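# Move the plate from the gray tray into the tape outline

## Task

Lift the plate from the gray tray and set it down on the table so that no part of it extends beyond the blue tape outline. Leave the gray tray undisturbed, in its original state. The plate must stay in place by itself, not because the robot is holding it. Finish by switching suction off and moving the tool away.

## Robot and tools

Robot: one xArm7 arm (seven joints) with a vacuum suction cup in place of a gripper. Every motion command addresses the cup point: the centre of the cup's rim when nothing touches it. The cup opens along the cup point's +z axis. About 7 cm back from the rim, the tool body and its camera widen to roughly 8 cm sideways, so leave room around the cup.

Frame: all poses use the scene frame. Its origin is on the table surface directly under the arm's base, +z is up, and +y is to the left when facing along +x. The base itself may sit slightly tilted. Positions are in metres. Orientations are quaternions written w first (qw, qx, qy, qz).

A row is always 8 numbers: x, y, z, qw, qx, qy, qz, suction. The first seven are an absolute pose for the cup point in the scene frame, not an offset. Suction runs from -1 to 1: 1 is full vacuum (about 55 kPa below ambient), smaller values ask for that fraction, and 0.05 or less switches it off. Suction keeps its last value until you change it.

execute_actions(actions): actions is a list of actions, run in order. Each action is a list of at most 15 rows, one row per control step of 1/30 s. If fewer than 15 rows are given, the last row repeats to fill 15 steps. An empty list moves nothing and just returns the state and images. Any target more than 0.6 m from the cup point's position at the start of its action, along any of the cup point's own axes, is refused. If any action is malformed, or the first one fails that check against the latest reported state, the whole call is rejected and nothing moves. Put the wanted quaternion in every row to hold an orientation; copying the reported one lets it drift.

Per-step clipping: each step, the commanded pose is limited to within 70 mm and 16 degrees of the measured pose, and damped inverse kinematics chases it, giving position priority over orientation. So a distant target takes several actions, and after an action the arm goes at most to the last clipped pose, so keep sending the remainder.

move(target, speed, blocking): target is one 8-number row (absolute pose plus suction; the suction value is applied when the move begins). The cup point follows a straight path lasting 0.5 to 10 s; paths needing longer are cut off at 10 s. speed is the path's top speed in m/s, 0.002 to 0.5, default 0.25; rotation is limited to twice that in rad/s and goes the shorter way. Nothing slows the path for obstacles, the arm can lag, drift off the path or exceed speed (especially near full stretch), and faster contact or a target set deeper past the contact gives a harder press. It finishes when the path is over and the arm is still, or 5 s after the path ends. The result adds a move: line with an outcome (done, off_target, moving, held, fault), the limits that acted (paced = pose was clipped; held = a check blocked some steps, after which the arm may jump ahead fast) and the distance to target. With blocking=false the result comes after 0.5 s while the arm keeps going; check with wait(0), and use wait or stop before sending further moves or actions.

wait(seconds): 0 to 10 s of simulation with the last command held; returns early if a running move ends. stop(): brakes a running move; it needs distance to stop, more when fast; suction is unaffected. zoom_image(camera, region): enlarges part of a camera's latest image; region is [x0, y0, x1, y1] in pixels, origin top-left, at most 504 by 504. read_manual(section): only "licences"; no motion. finished_scene(scene): give the current scene's number; the scene is judged after the last command has been held, and it cannot be reversed. Ending a reply without any tool call ends the session.

Cameras: cam_head_left, cam_head_right, cam_high, cam_low (each 672x504) and cam_wrist (616x616 fisheye), with calibration supplied as intrinsics and world-to-camera transforms that may be slightly off.

Results: a state line with cup point position, quaternion and linear/angular velocities (the printed position can be off, more so at long reach); Joint positions in base-to-tip order; Hand target, the pose the controller is currently driving toward; suction_measured and part_present. A pose unreachable line means the clearance check (which treats the base mount as part of the arm) altered or blocked the command. MOTOR HOT appears from 65 °C; at 80 °C an OVER-TEMPERATURE FAULT brakes the arm until it cools. Holding loads, even while you think, heats motors.

Picking: turn suction on and press the 29 mm rim flat onto a smooth region of the plate so it contacts all around; holes, seams or the plate's edge under the rim leak. With no seal suction_measured stays near 0; on a tight seal it ends up no more than 0.15 below the command and can sag 0.04 before the pump resumes. part_present turns 1 at 0.50 and back to 0 below 0.45. Under vacuum the cup shortens, so the object sits up to about 10 mm nearer the tool. To release, set the plate down on its support, switch suction off, then lift; contact can persist for the first 15 mm. If the cup seals to the table it pins the tool until suction is turned off.

Cautions: do not drop the plate, slam, hit or push hard, and do not let anything leave the table (that fails the job). Avoid moving the tray. A torque fault occurs when contact torque hits a joint's limit (N m: waist 45, shoulder 45, upper arm roll 27, elbow 27, forearm roll 27, wrist pitch 18, wrist roll 18): the arm backs off, holds 10 s and drops the rest of the call. Loose objects may occasionally get nudged by outside pushes.

Each tool is called after ">>>" as name(argument=value, ...), one argument or row to a line, values as JSON.

## Session

>>> execute_actions(
  actions=[],
)

Scene clock: 0.00 s.
end_effector_position=(+0.3980, +0.0065, +0.2972) suction_measured=0.01 part_present=0 end_effector_quat_wxyz=(+0.003, -0.006, +1.000, -0.002) end_effector_velocity=(-0.000, -0.000, -0.000) end_effector_angular_velocity=(+0.000, +0.000, -0.001)
Joint positions: [-0.001 -0.251 -0.002  0.918  0.002  1.169  2.355]
Joint velocities: [-0. -0. -0. -0. -0.  0.  0.]
Motor temperatures (°C, as the motors report them): [36 30 32 36 31 34 34]
Hand target: +0.398, +0.006, +0.297; +0.003, -0.006, +1.000, -0.002

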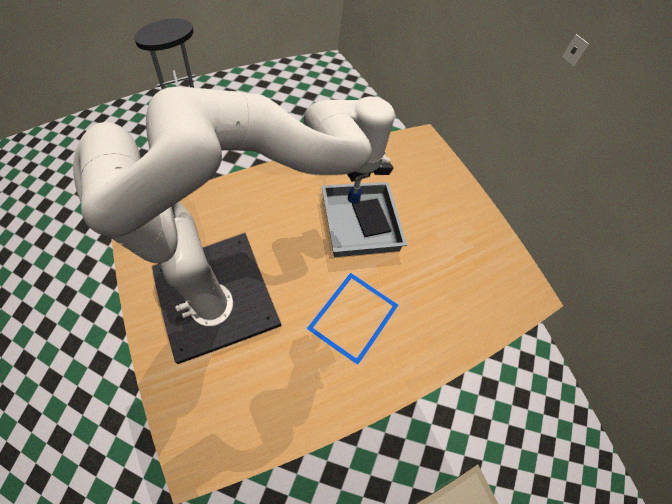

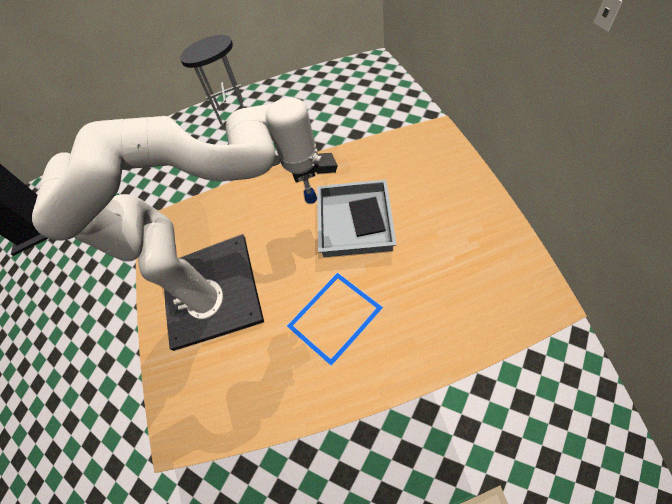

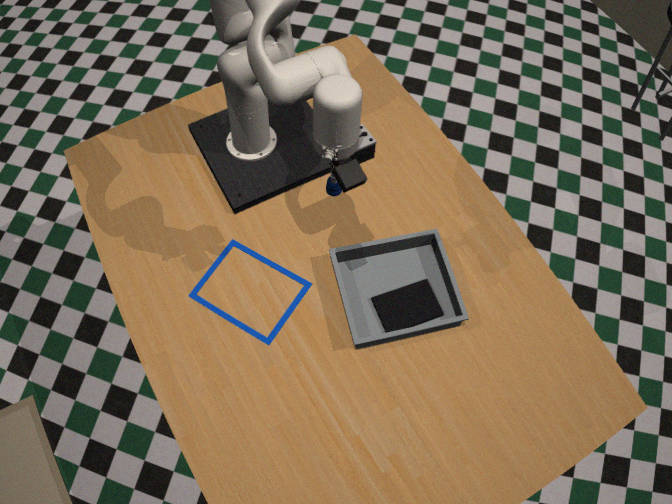

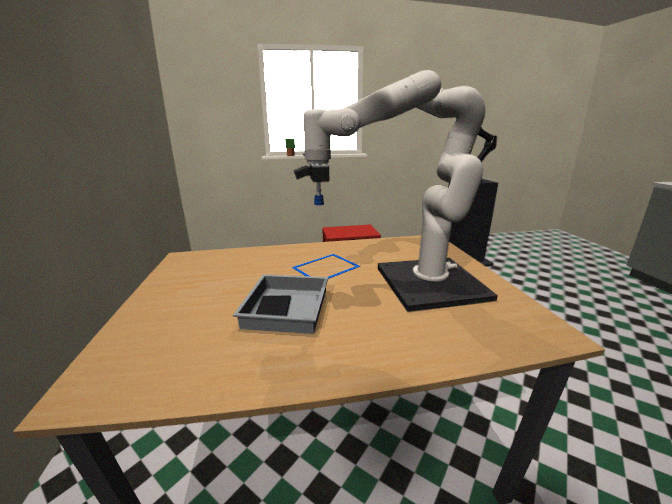

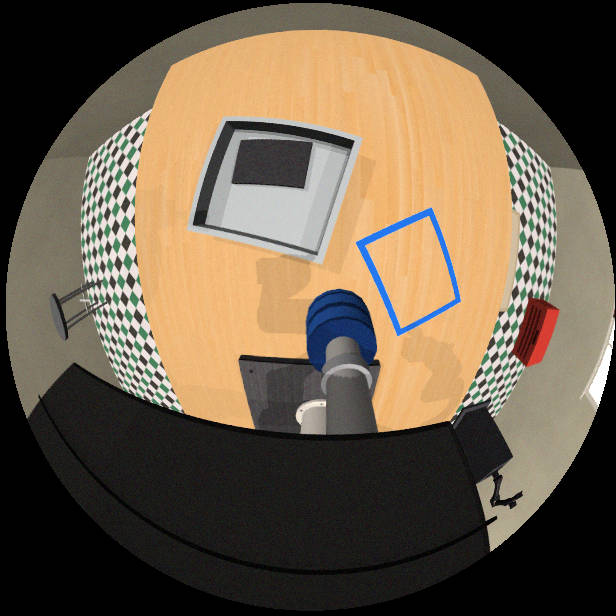

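>>> zoom_image(
  camera="cam_high",
  region=[170, 210, 490, 370],
)

>>> zoom_image(
  camera="cam_head_left",
  region=[290, 160, 430, 380],
)

Region (170, 210, 490, 370) of cam_high's 672x504 image, scaled by 1.575, with more detail than that image has.

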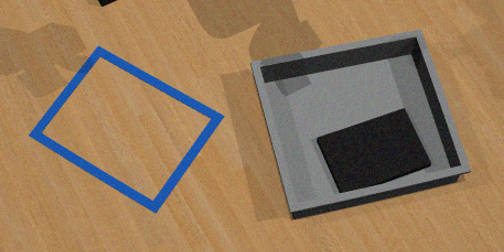

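Region (290, 160, 430, 380) of cam_head_left's 672x504 image, scaled by 2.291, with more detail than that image has; it fills the left 321 columns of this view, and the rest is white.

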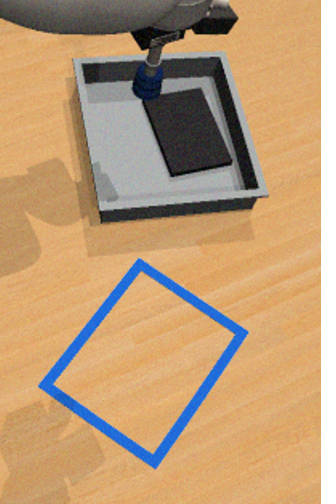

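>>> move(
  target=[0.586,0.084,0.12,0,0.966,0.259,0,0],
  speed=0.3,
)

Scene clock: 29.93 s.
end_effector_position=(+0.5864, +0.0830, +0.1205) suction_measured=0.01 part_present=0 end_effector_quat_wxyz=(+0.001, +0.966, +0.259, +0.000) end_effector_velocity=(-0.001, -0.000, -0.002) end_effector_angular_velocity=(-0.001, +0.004, -0.005)
Joint positions: [ 0.18   0.582 -0.067  1.46   0.054  0.885  5.078]
Joint velocities: [ 0.     0.003 -0.     0.001  0.     0.002  0.005]
Motor temperatures (°C, as the motors report them): [36 30 32 42 31 34 34]
Hand target: +0.586, +0.083, +0.120; +0.001, +0.966, +0.259, -0.000
Off the commanded pose: 0.001 m, 0 deg.
move: done
camera_calibration (this result's frames):
cam_wrist: T_world_to_cam=[[-0.506416, 0.861466, -0.0376598, 0.2398], [0.788732, 0.480425, 0.383528, -0.543522], [0.348489, 0.164521, -0.922761, -0.00636106], [0, 0, 0, 1]] pos_world=[0.552348, 0.0555886, 0.211617]

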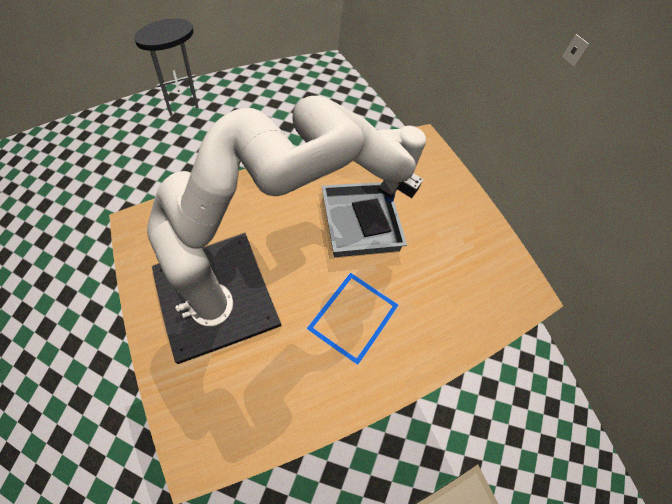

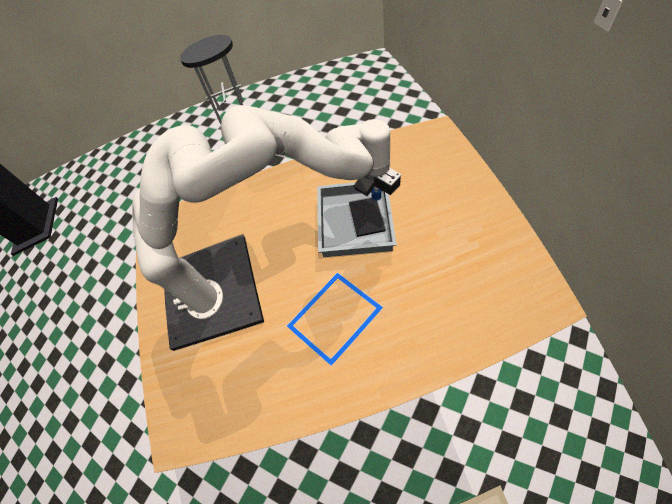

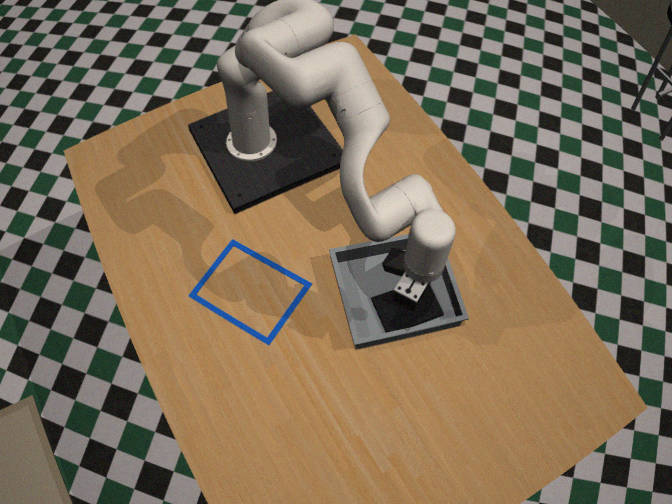

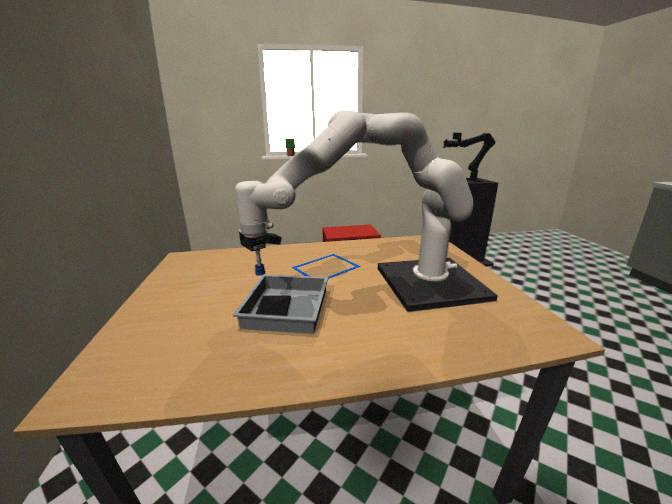

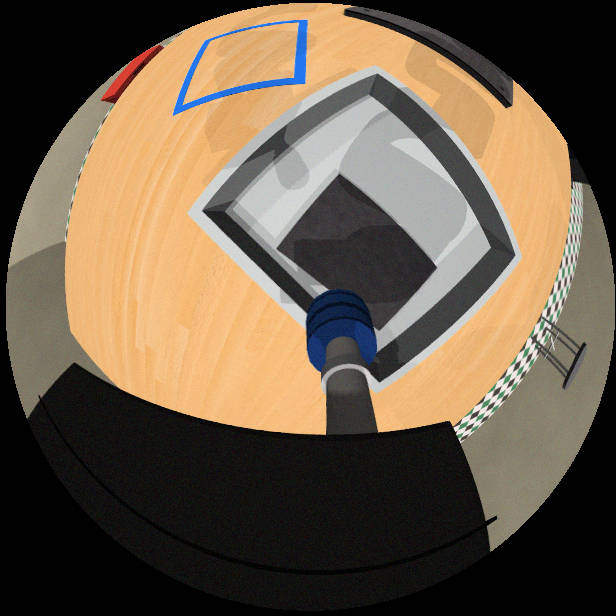

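>>> zoom_image(
  camera="cam_head_left",
  region=[320, 160, 430, 260],
)

>>> zoom_image(
  camera="cam_head_right",
  region=[310, 160, 420, 260],
)

>>> zoom_image(
  camera="cam_low",
  region=[220, 230, 350, 340],
)

Region (320, 160, 430, 260) of cam_head_left's 672x504 image, scaled by 4.582, with more detail than that image has; it fills the top 458 rows of this view, and the rest is white.

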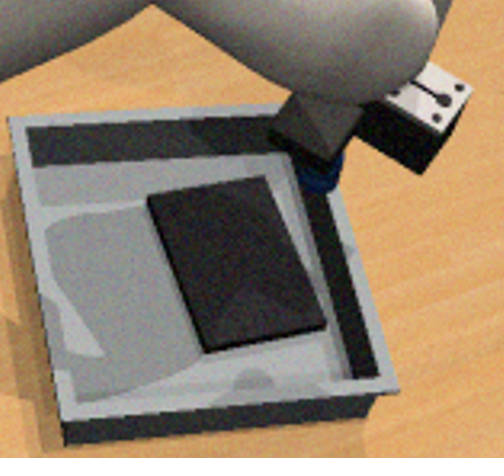

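Region (310, 160, 420, 260) of cam_head_right's 672x504 image, scaled by 4.582, with more detail than that image has; it fills the top 458 rows of this view, and the rest is white.

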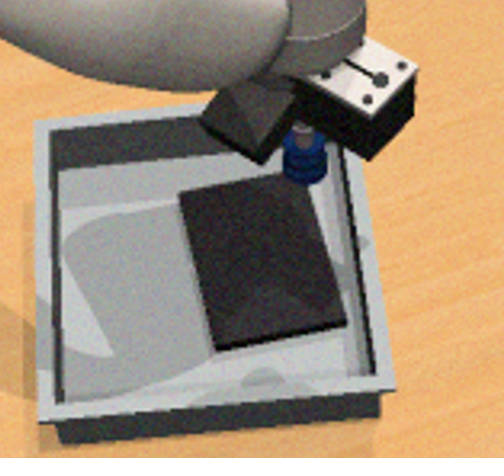

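Region (220, 230, 350, 340) of cam_low's 672x504 image, scaled by 3.877, with more detail than that image has; it fills the top 426 rows of this view, and the rest is white.

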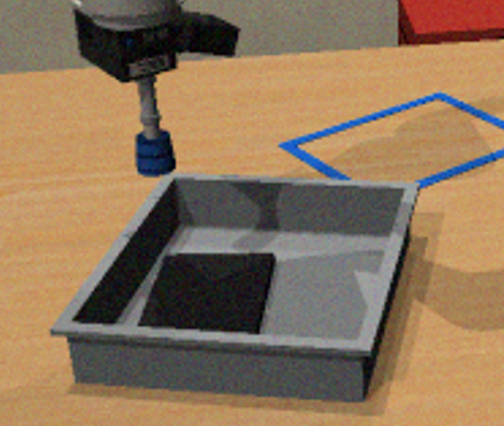

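>>> move(
  target=[0.558,0.105,0.075,0,0.966,0.259,0,0],
  speed=0.15,
)

Scene clock: 62.30 s.
end_effector_position=(+0.5586, +0.1046, +0.0756) suction_measured=0.01 part_present=0 end_effector_quat_wxyz=(+0.000, +0.966, +0.259, +0.001) end_effector_velocity=(-0.001, +0.000, -0.001) end_effector_angular_velocity=(+0.000, -0.001, -0.001)
Joint positions: [ 0.218  0.589 -0.056  1.324  0.057  0.74   5.119]
Joint velocities: [ 0.001 -0.001 -0.    -0.004  0.    -0.004  0.002]
Motor temperatures (°C, as the motors report them): [36 32 32 43 31 34 34]
Hand target: +0.558, +0.105, +0.075; +0.000, +0.966, +0.259, -0.000
Off the commanded pose: 0.001 m, 0 deg.
move: done
camera_calibration (this result's frames):
cam_wrist: T_world_to_cam=[[-0.505764, 0.861907, -0.0363321, 0.204939], [0.78888, 0.479134, 0.384836, -0.514762], [0.349101, 0.165974, -0.92227, -0.0422227], [0, 0, 0, 1]] pos_world=[0.524476, 0.07701, 0.166604]

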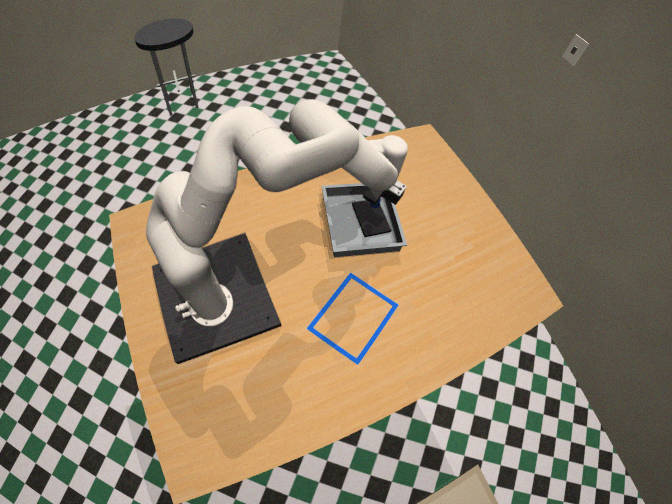

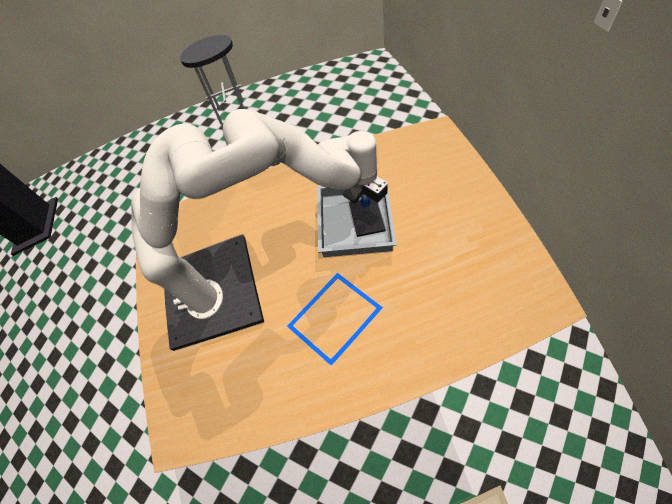

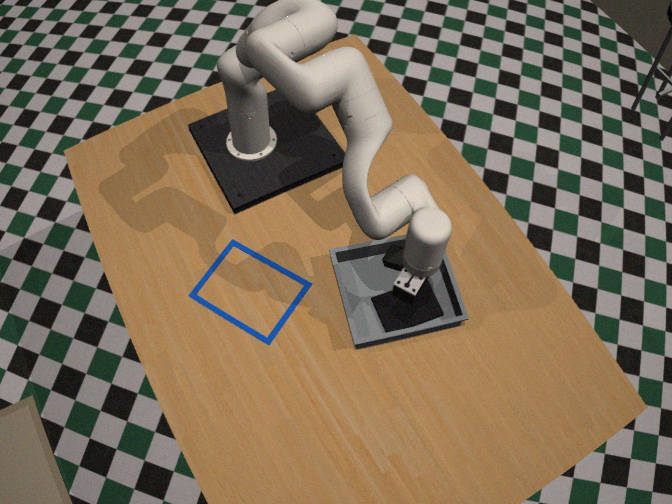

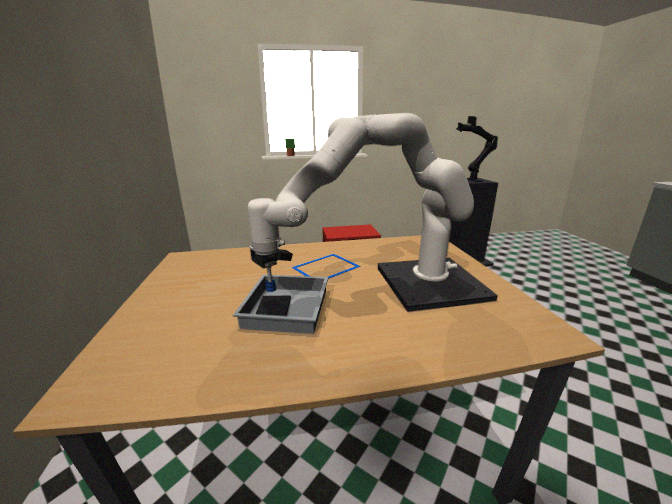

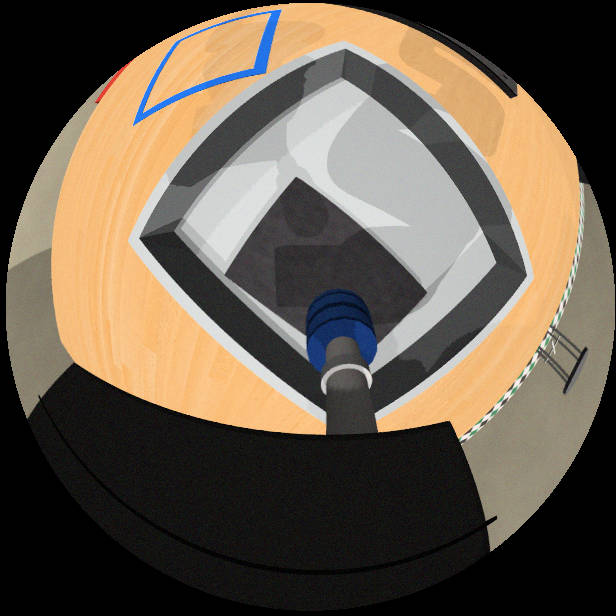

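>>> move(
  target=[0.560,0.102,0.035,0,0.966,0.259,0,0],
  speed=0.08,
)

>>> zoom_image(
  camera="cam_low",
  region=[220, 230, 350, 340],
)

>>> zoom_image(
  camera="cam_head_right",
  region=[310, 160, 420, 260],
)

Scene clock: 72.63 s.
end_effector_position=(+0.5603, +0.1020, +0.0355) suction_measured=0.01 part_present=0 end_effector_quat_wxyz=(+0.000, +0.966, +0.259, +0.000) end_effector_velocity=(+0.000, +0.000, -0.001) end_effector_angular_velocity=(+0.000, -0.001, +0.001)
Joint positions: [ 0.211  0.675 -0.051  1.332  0.064  0.663  5.109]
Joint velocities: [-0.     0.002  0.     0.001  0.    -0.002 -0.001]
Motor temperatures (°C, as the motors report them): [36 32 32 43 31 34 34]
Hand target: +0.560, +0.102, +0.035; +0.000, +0.966, +0.259, -0.000
Off the commanded pose: 0.001 m, 0 deg.
move: done
camera_calibration (this result's frames):
cam_wrist: T_world_to_cam=[[-0.506526, 0.861466, -0.0361597, 0.207029], [0.788543, 0.479796, 0.384703, -0.499317], [0.348758, 0.166348, -0.922332, -0.0792173], [0, 0, 0, 1]] pos_world=[0.526226, 0.0743997, 0.12651]

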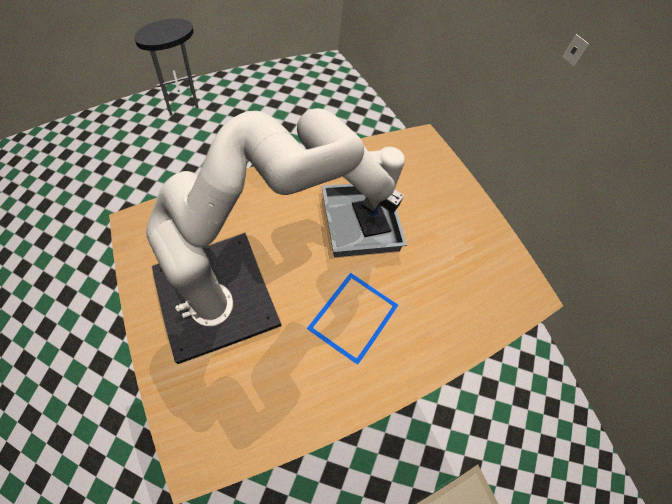

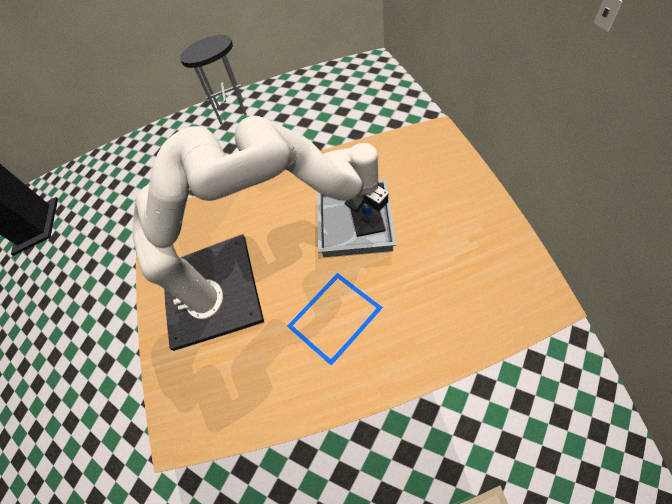

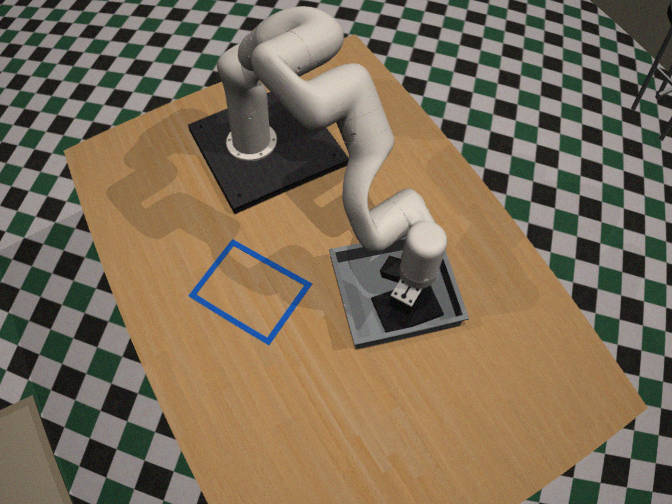

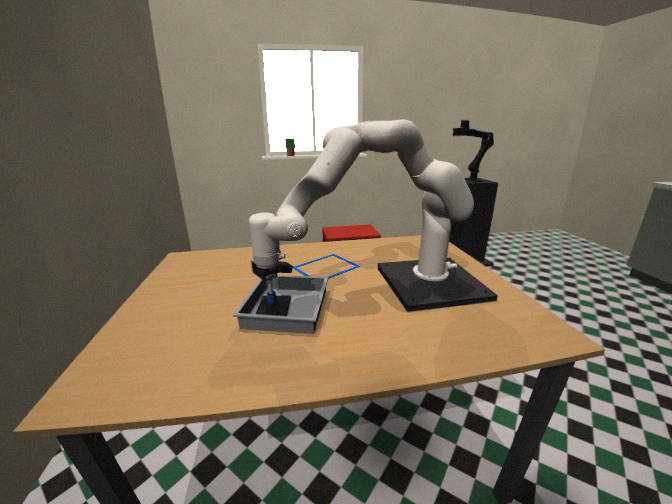

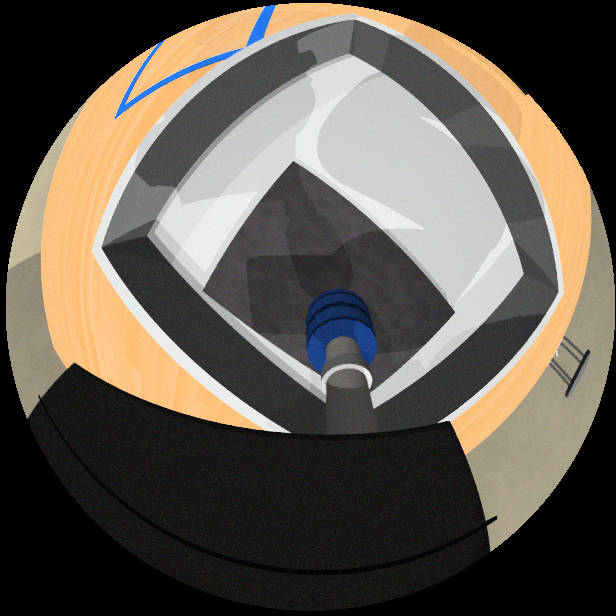

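Region (220, 230, 350, 340) of cam_low's 672x504 image, scaled by 3.877, with more detail than that image has; it fills the top 426 rows of this view, and the rest is white.

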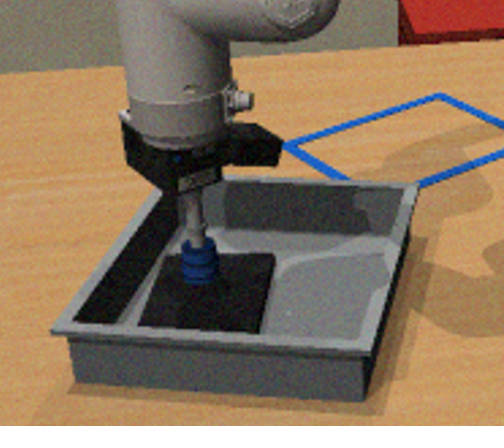

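Region (310, 160, 420, 260) of cam_head_right's 672x504 image, scaled by 4.582, with more detail than that image has; it fills the top 458 rows of this view, and the rest is white.

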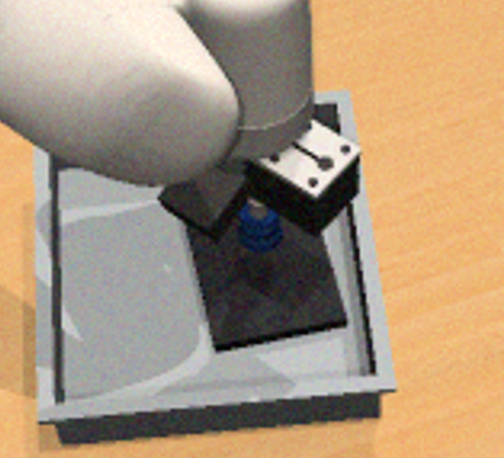

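>>> move(
  target=[0.561,0.096,0.012,0,0.966,0.259,0,1],
  speed=0.02,
)

Scene clock: 76.47 s.
end_effector_position=(+0.5609, +0.0960, +0.0120) suction_measured=0.40 part_present=0 end_effector_quat_wxyz=(+0.000, +0.966, +0.259, -0.000) end_effector_velocity=(+0.002, +0.001, +0.002) end_effector_angular_velocity=(+0.002, -0.007, +0.001)
Joint positions: [ 0.199  0.726 -0.049  1.339  0.068  0.62   5.095]
Joint velocities: [-0.    -0.002  0.001  0.003  0.    -0.002 -0.   ]
Motor temperatures (°C, as the motors report them): [36 32 32 43 31 34 34]
Hand target: +0.561, +0.096, +0.012; +0.000, +0.966, +0.259, -0.000
Off the commanded pose: 0.000 m, 0 deg.
move: done
camera_calibration (this result's frames):
cam_wrist: T_world_to_cam=[[-0.506526, 0.861485, -0.0357097, 0.211721], [0.788959, 0.479794, 0.38385, -0.488121], [0.347814, 0.166257, -0.922705, -0.0995612], [0, 0, 0, 1]] pos_world=[0.526979, 0.0683558, 0.10306]

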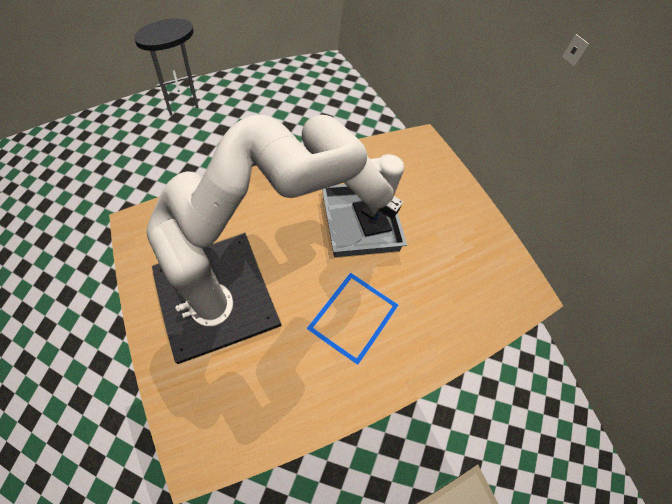

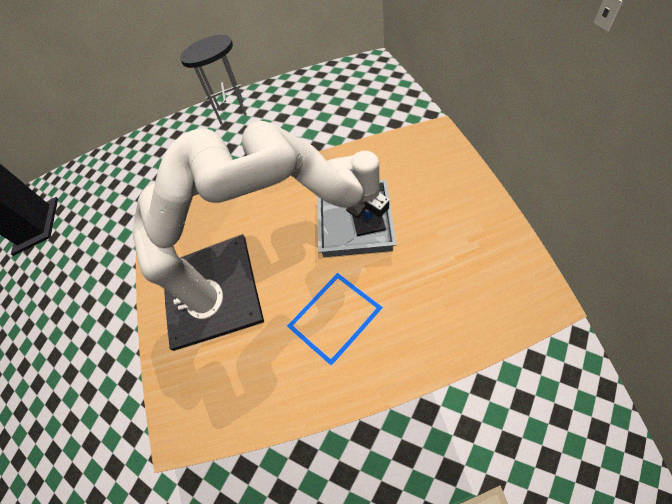

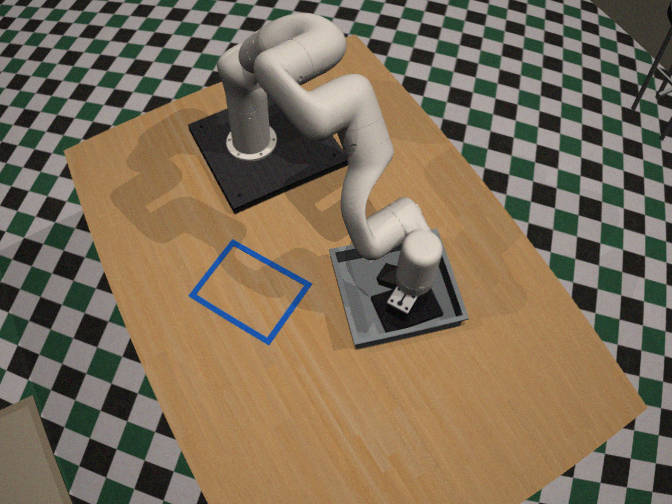

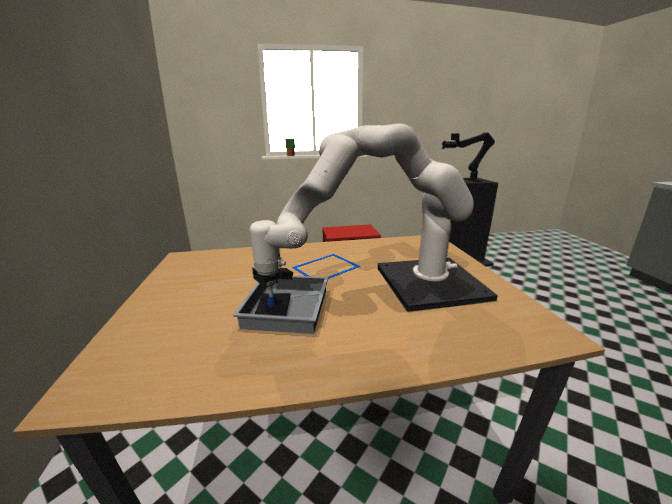

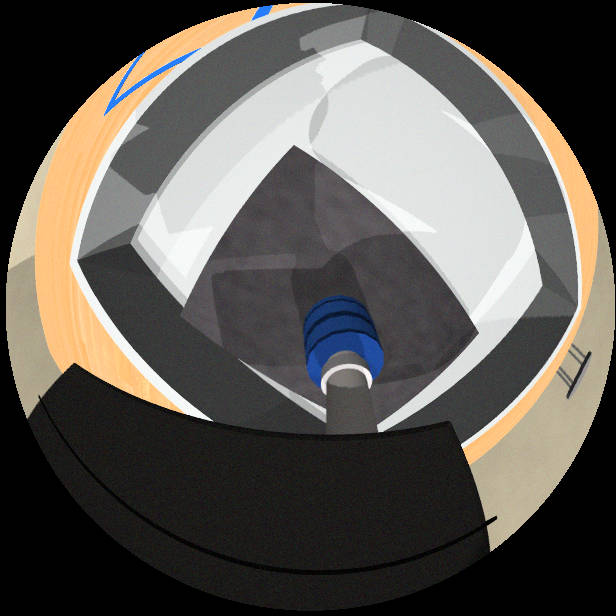

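>>> wait(
  seconds=1,
)

Scene clock: 78.50 s.
end_effector_position=(+0.5610, +0.0960, +0.0120) suction_measured=0.98 part_present=1 end_effector_quat_wxyz=(+0.000, +0.966, +0.259, -0.000) end_effector_velocity=(-0.001, -0.000, -0.001) end_effector_angular_velocity=(-0.000, +0.002, +0.000)
Joint positions: [ 0.199  0.726 -0.049  1.339  0.068  0.62   5.095]
Joint velocities: [-0.     0.002  0.    -0.    -0.     0.    -0.001]
Motor temperatures (°C, as the motors report them): [36 32 32 43 31 34 34]
Hand target: +0.561, +0.096, +0.012; +0.000, +0.966, +0.259, -0.000
Off the commanded pose: 0.000 m, 0 deg.
wait: 1.00 s; at rest from the start
camera_calibration (this result's frames):
cam_wrist: T_world_to_cam=[[-0.506527, 0.861482, -0.0357525, 0.211749], [0.788901, 0.479787, 0.383979, -0.488129], [0.347944, 0.16629, -0.92265, -0.099657], [0, 0, 0, 1]] pos_world=[0.527017, 0.0683522, 0.103053]

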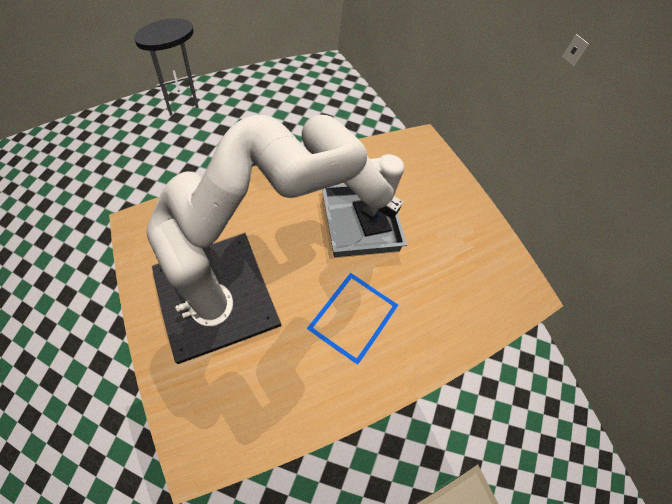

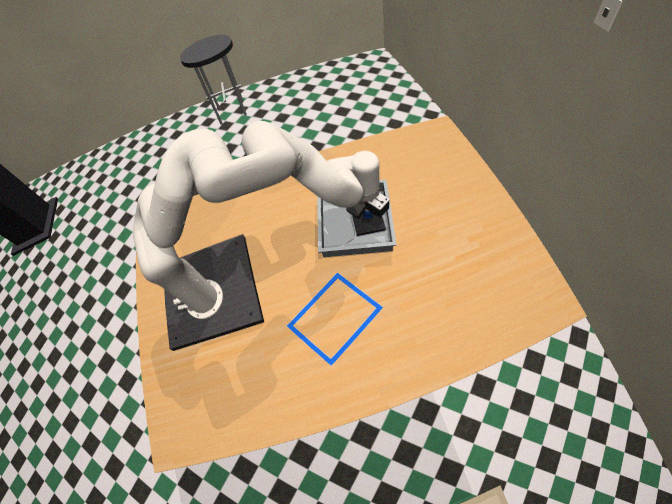

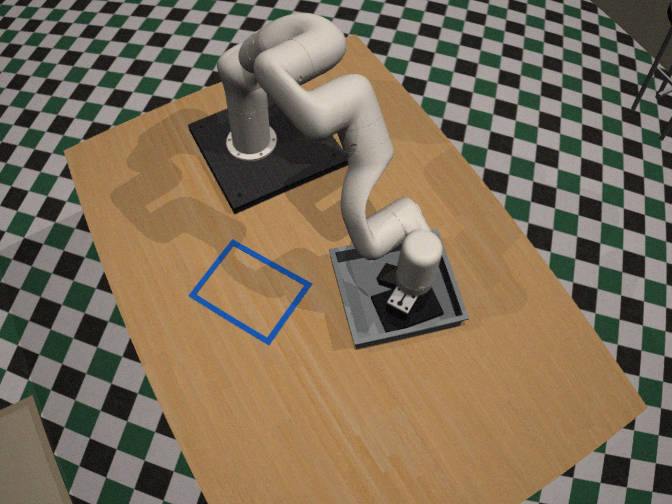

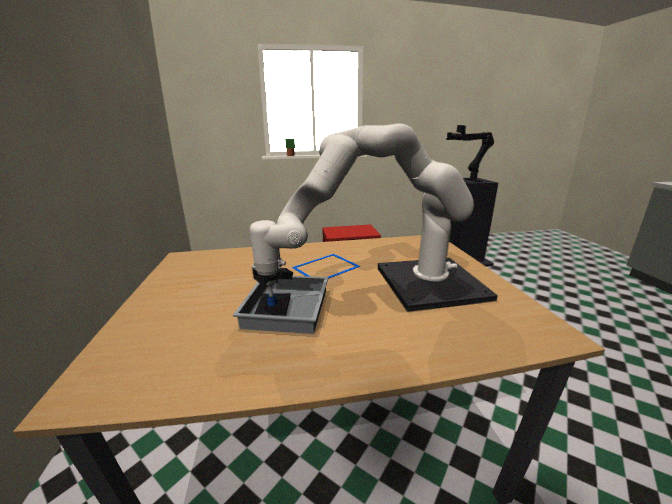

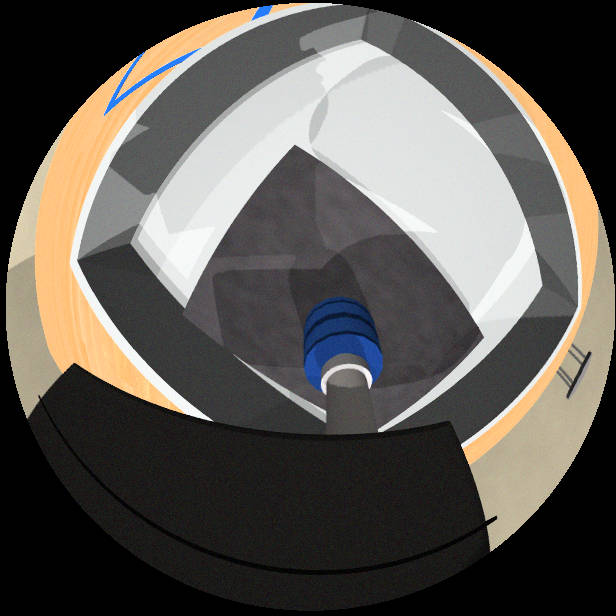

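>>> move(
  target=[0.556,0.096,0.11,0,0.966,0.259,0,1],
  speed=0.1,
)

>>> move(
  target=[0.365,-0.172,0.10,0,0.9806,-0.196,0,1],
  speed=0.2,
)

Scene clock: 83.50 s.
end_effector_position=(+0.5556, +0.0961, +0.1092) suction_measured=1.00 part_present=1 end_effector_quat_wxyz=(-0.000, +0.966, +0.259, -0.001) end_effector_velocity=(-0.001, +0.000, +0.001) end_effector_angular_velocity=(-0.000, +0.002, +0.001)
Joint positions: [ 0.207  0.516 -0.06   1.316  0.052  0.808  5.107]
Joint velocities: [ 0.    -0.001  0.     0.    -0.     0.004 -0.001]
Motor temperatures (°C, as the motors report them): [36 33 32 43 31 34 34]
Hand target: +0.556, +0.096, +0.110; -0.000, +0.966, +0.259, +0.000
Off the commanded pose: 0.001 m, 0 deg.
move: done
camera_calibration (this result's frames):
cam_wrist: T_world_to_cam=[[-0.506553, 0.861521, -0.0344451, 0.212231], [0.78945, 0.479498, 0.38321, -0.521497], [0.34666, 0.166923, -0.923019, -0.00741126], [0, 0, 0, 1]] pos_world=[0.521771, 0.0684528, 0.200312]

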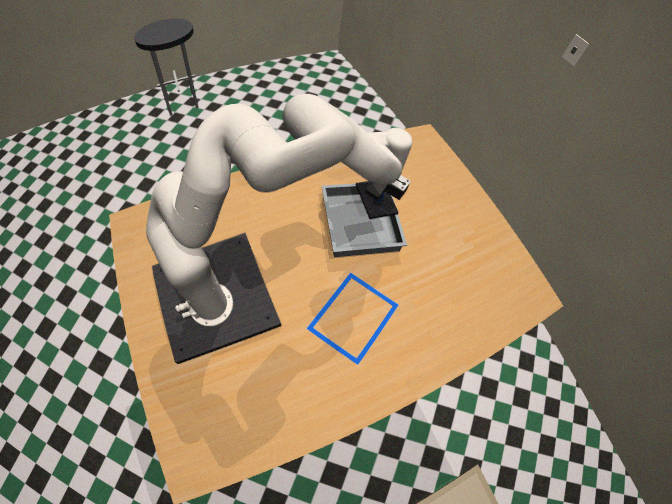

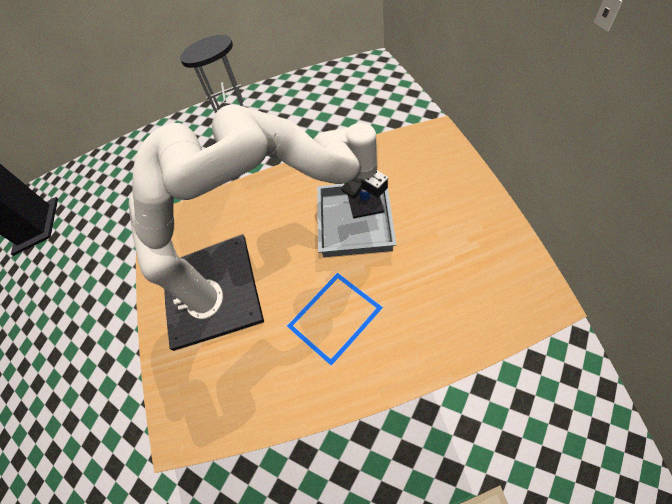

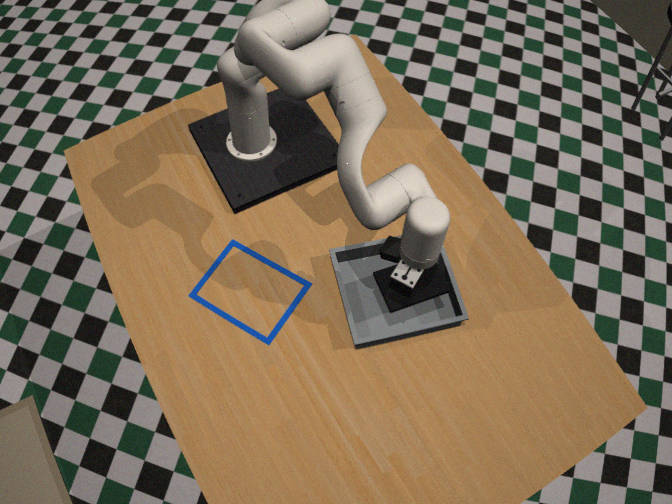

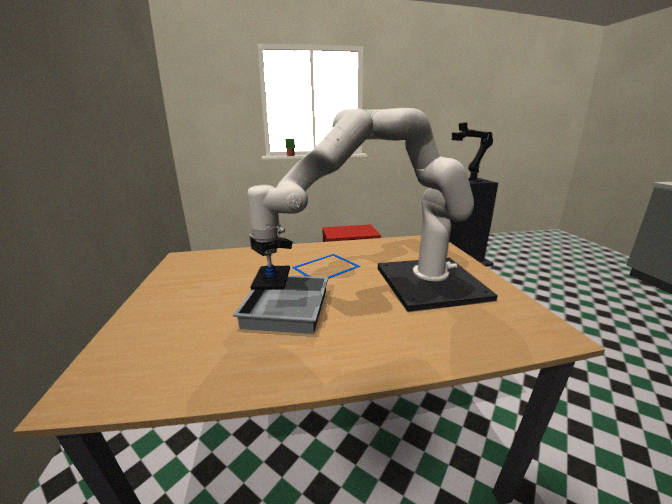

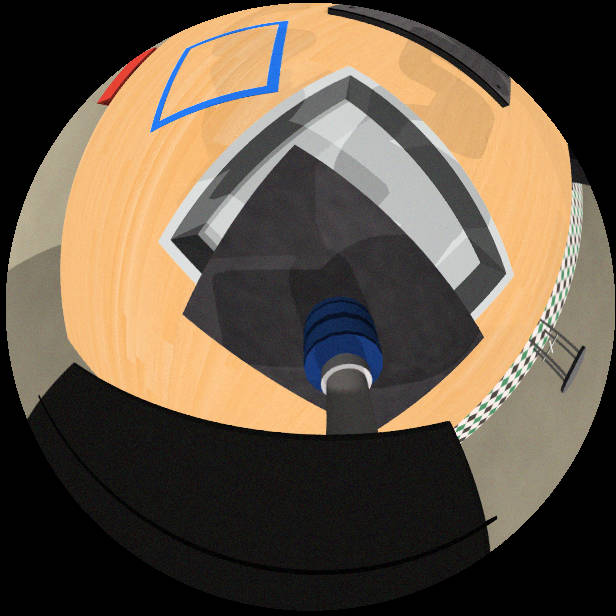

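Scene clock: 86.20 s.
end_effector_position=(+0.3643, -0.1708, +0.0999) suction_measured=1.00 part_present=1 end_effector_quat_wxyz=(-0.000, +0.981, -0.196, +0.000) end_effector_velocity=(-0.001, -0.002, +0.000) end_effector_angular_velocity=(-0.000, -0.001, -0.005)
Joint positions: [-0.047  0.11  -0.401  0.66   0.087  0.568  5.387]
Joint velocities: [-0.003 -0.001 -0.003 -0.001 -0.001 -0.001 -0.   ]
Motor temperatures (°C, as the motors report them): [36 32 32 43 31 34 34]
Hand target: +0.364, -0.171, +0.100; -0.000, +0.981, -0.196, +0.000
Off the commanded pose: 0.001 m, 0 deg.
move: done
camera_calibration (this result's frames):
cam_wrist: T_world_to_cam=[[0.376524, 0.925745, -0.0350204, 0.0342543], [0.860134, -0.335298, 0.384376, -0.403915], [0.344092, -0.174849, -0.922512, 0.0373488], [0, 0, 0, 1]] pos_world=[0.321672, -0.160612, 0.19091]

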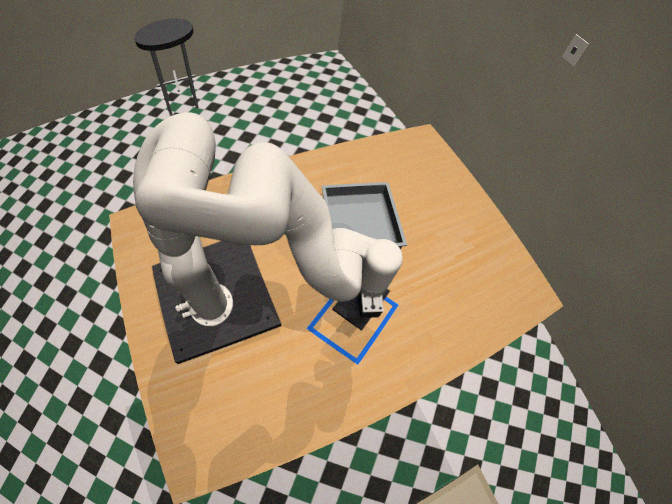

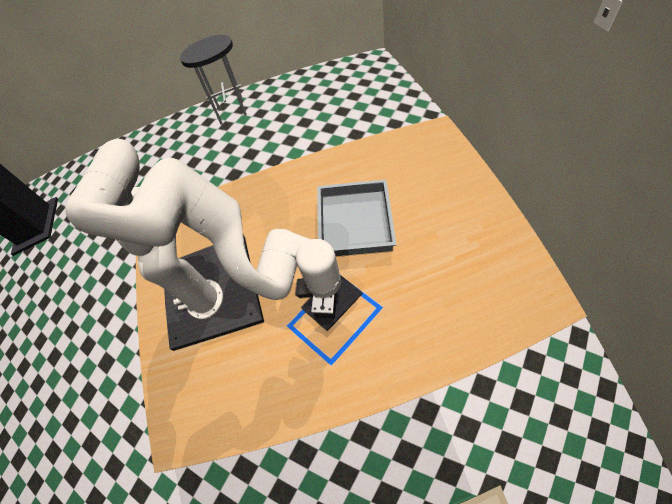

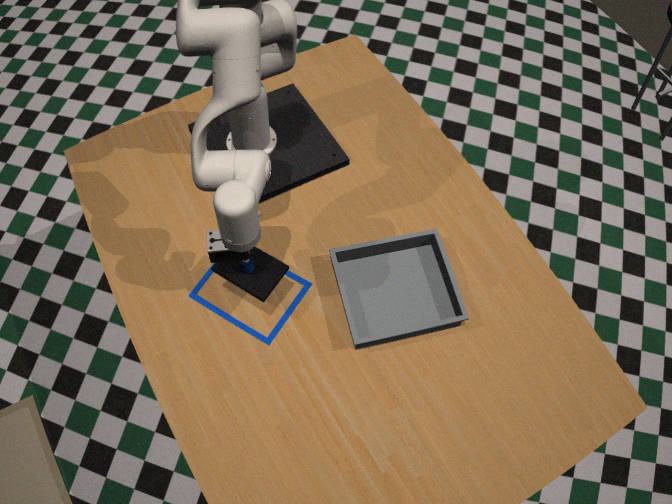

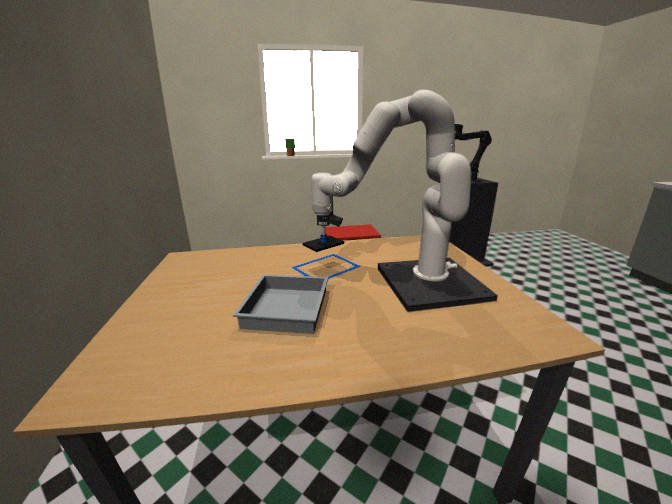

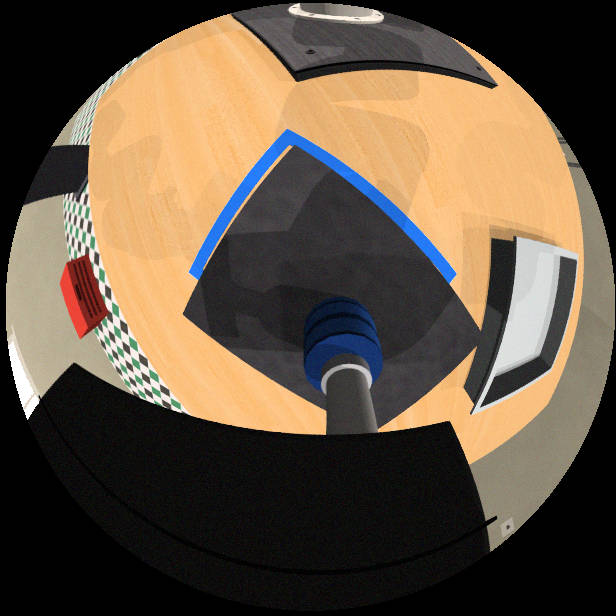

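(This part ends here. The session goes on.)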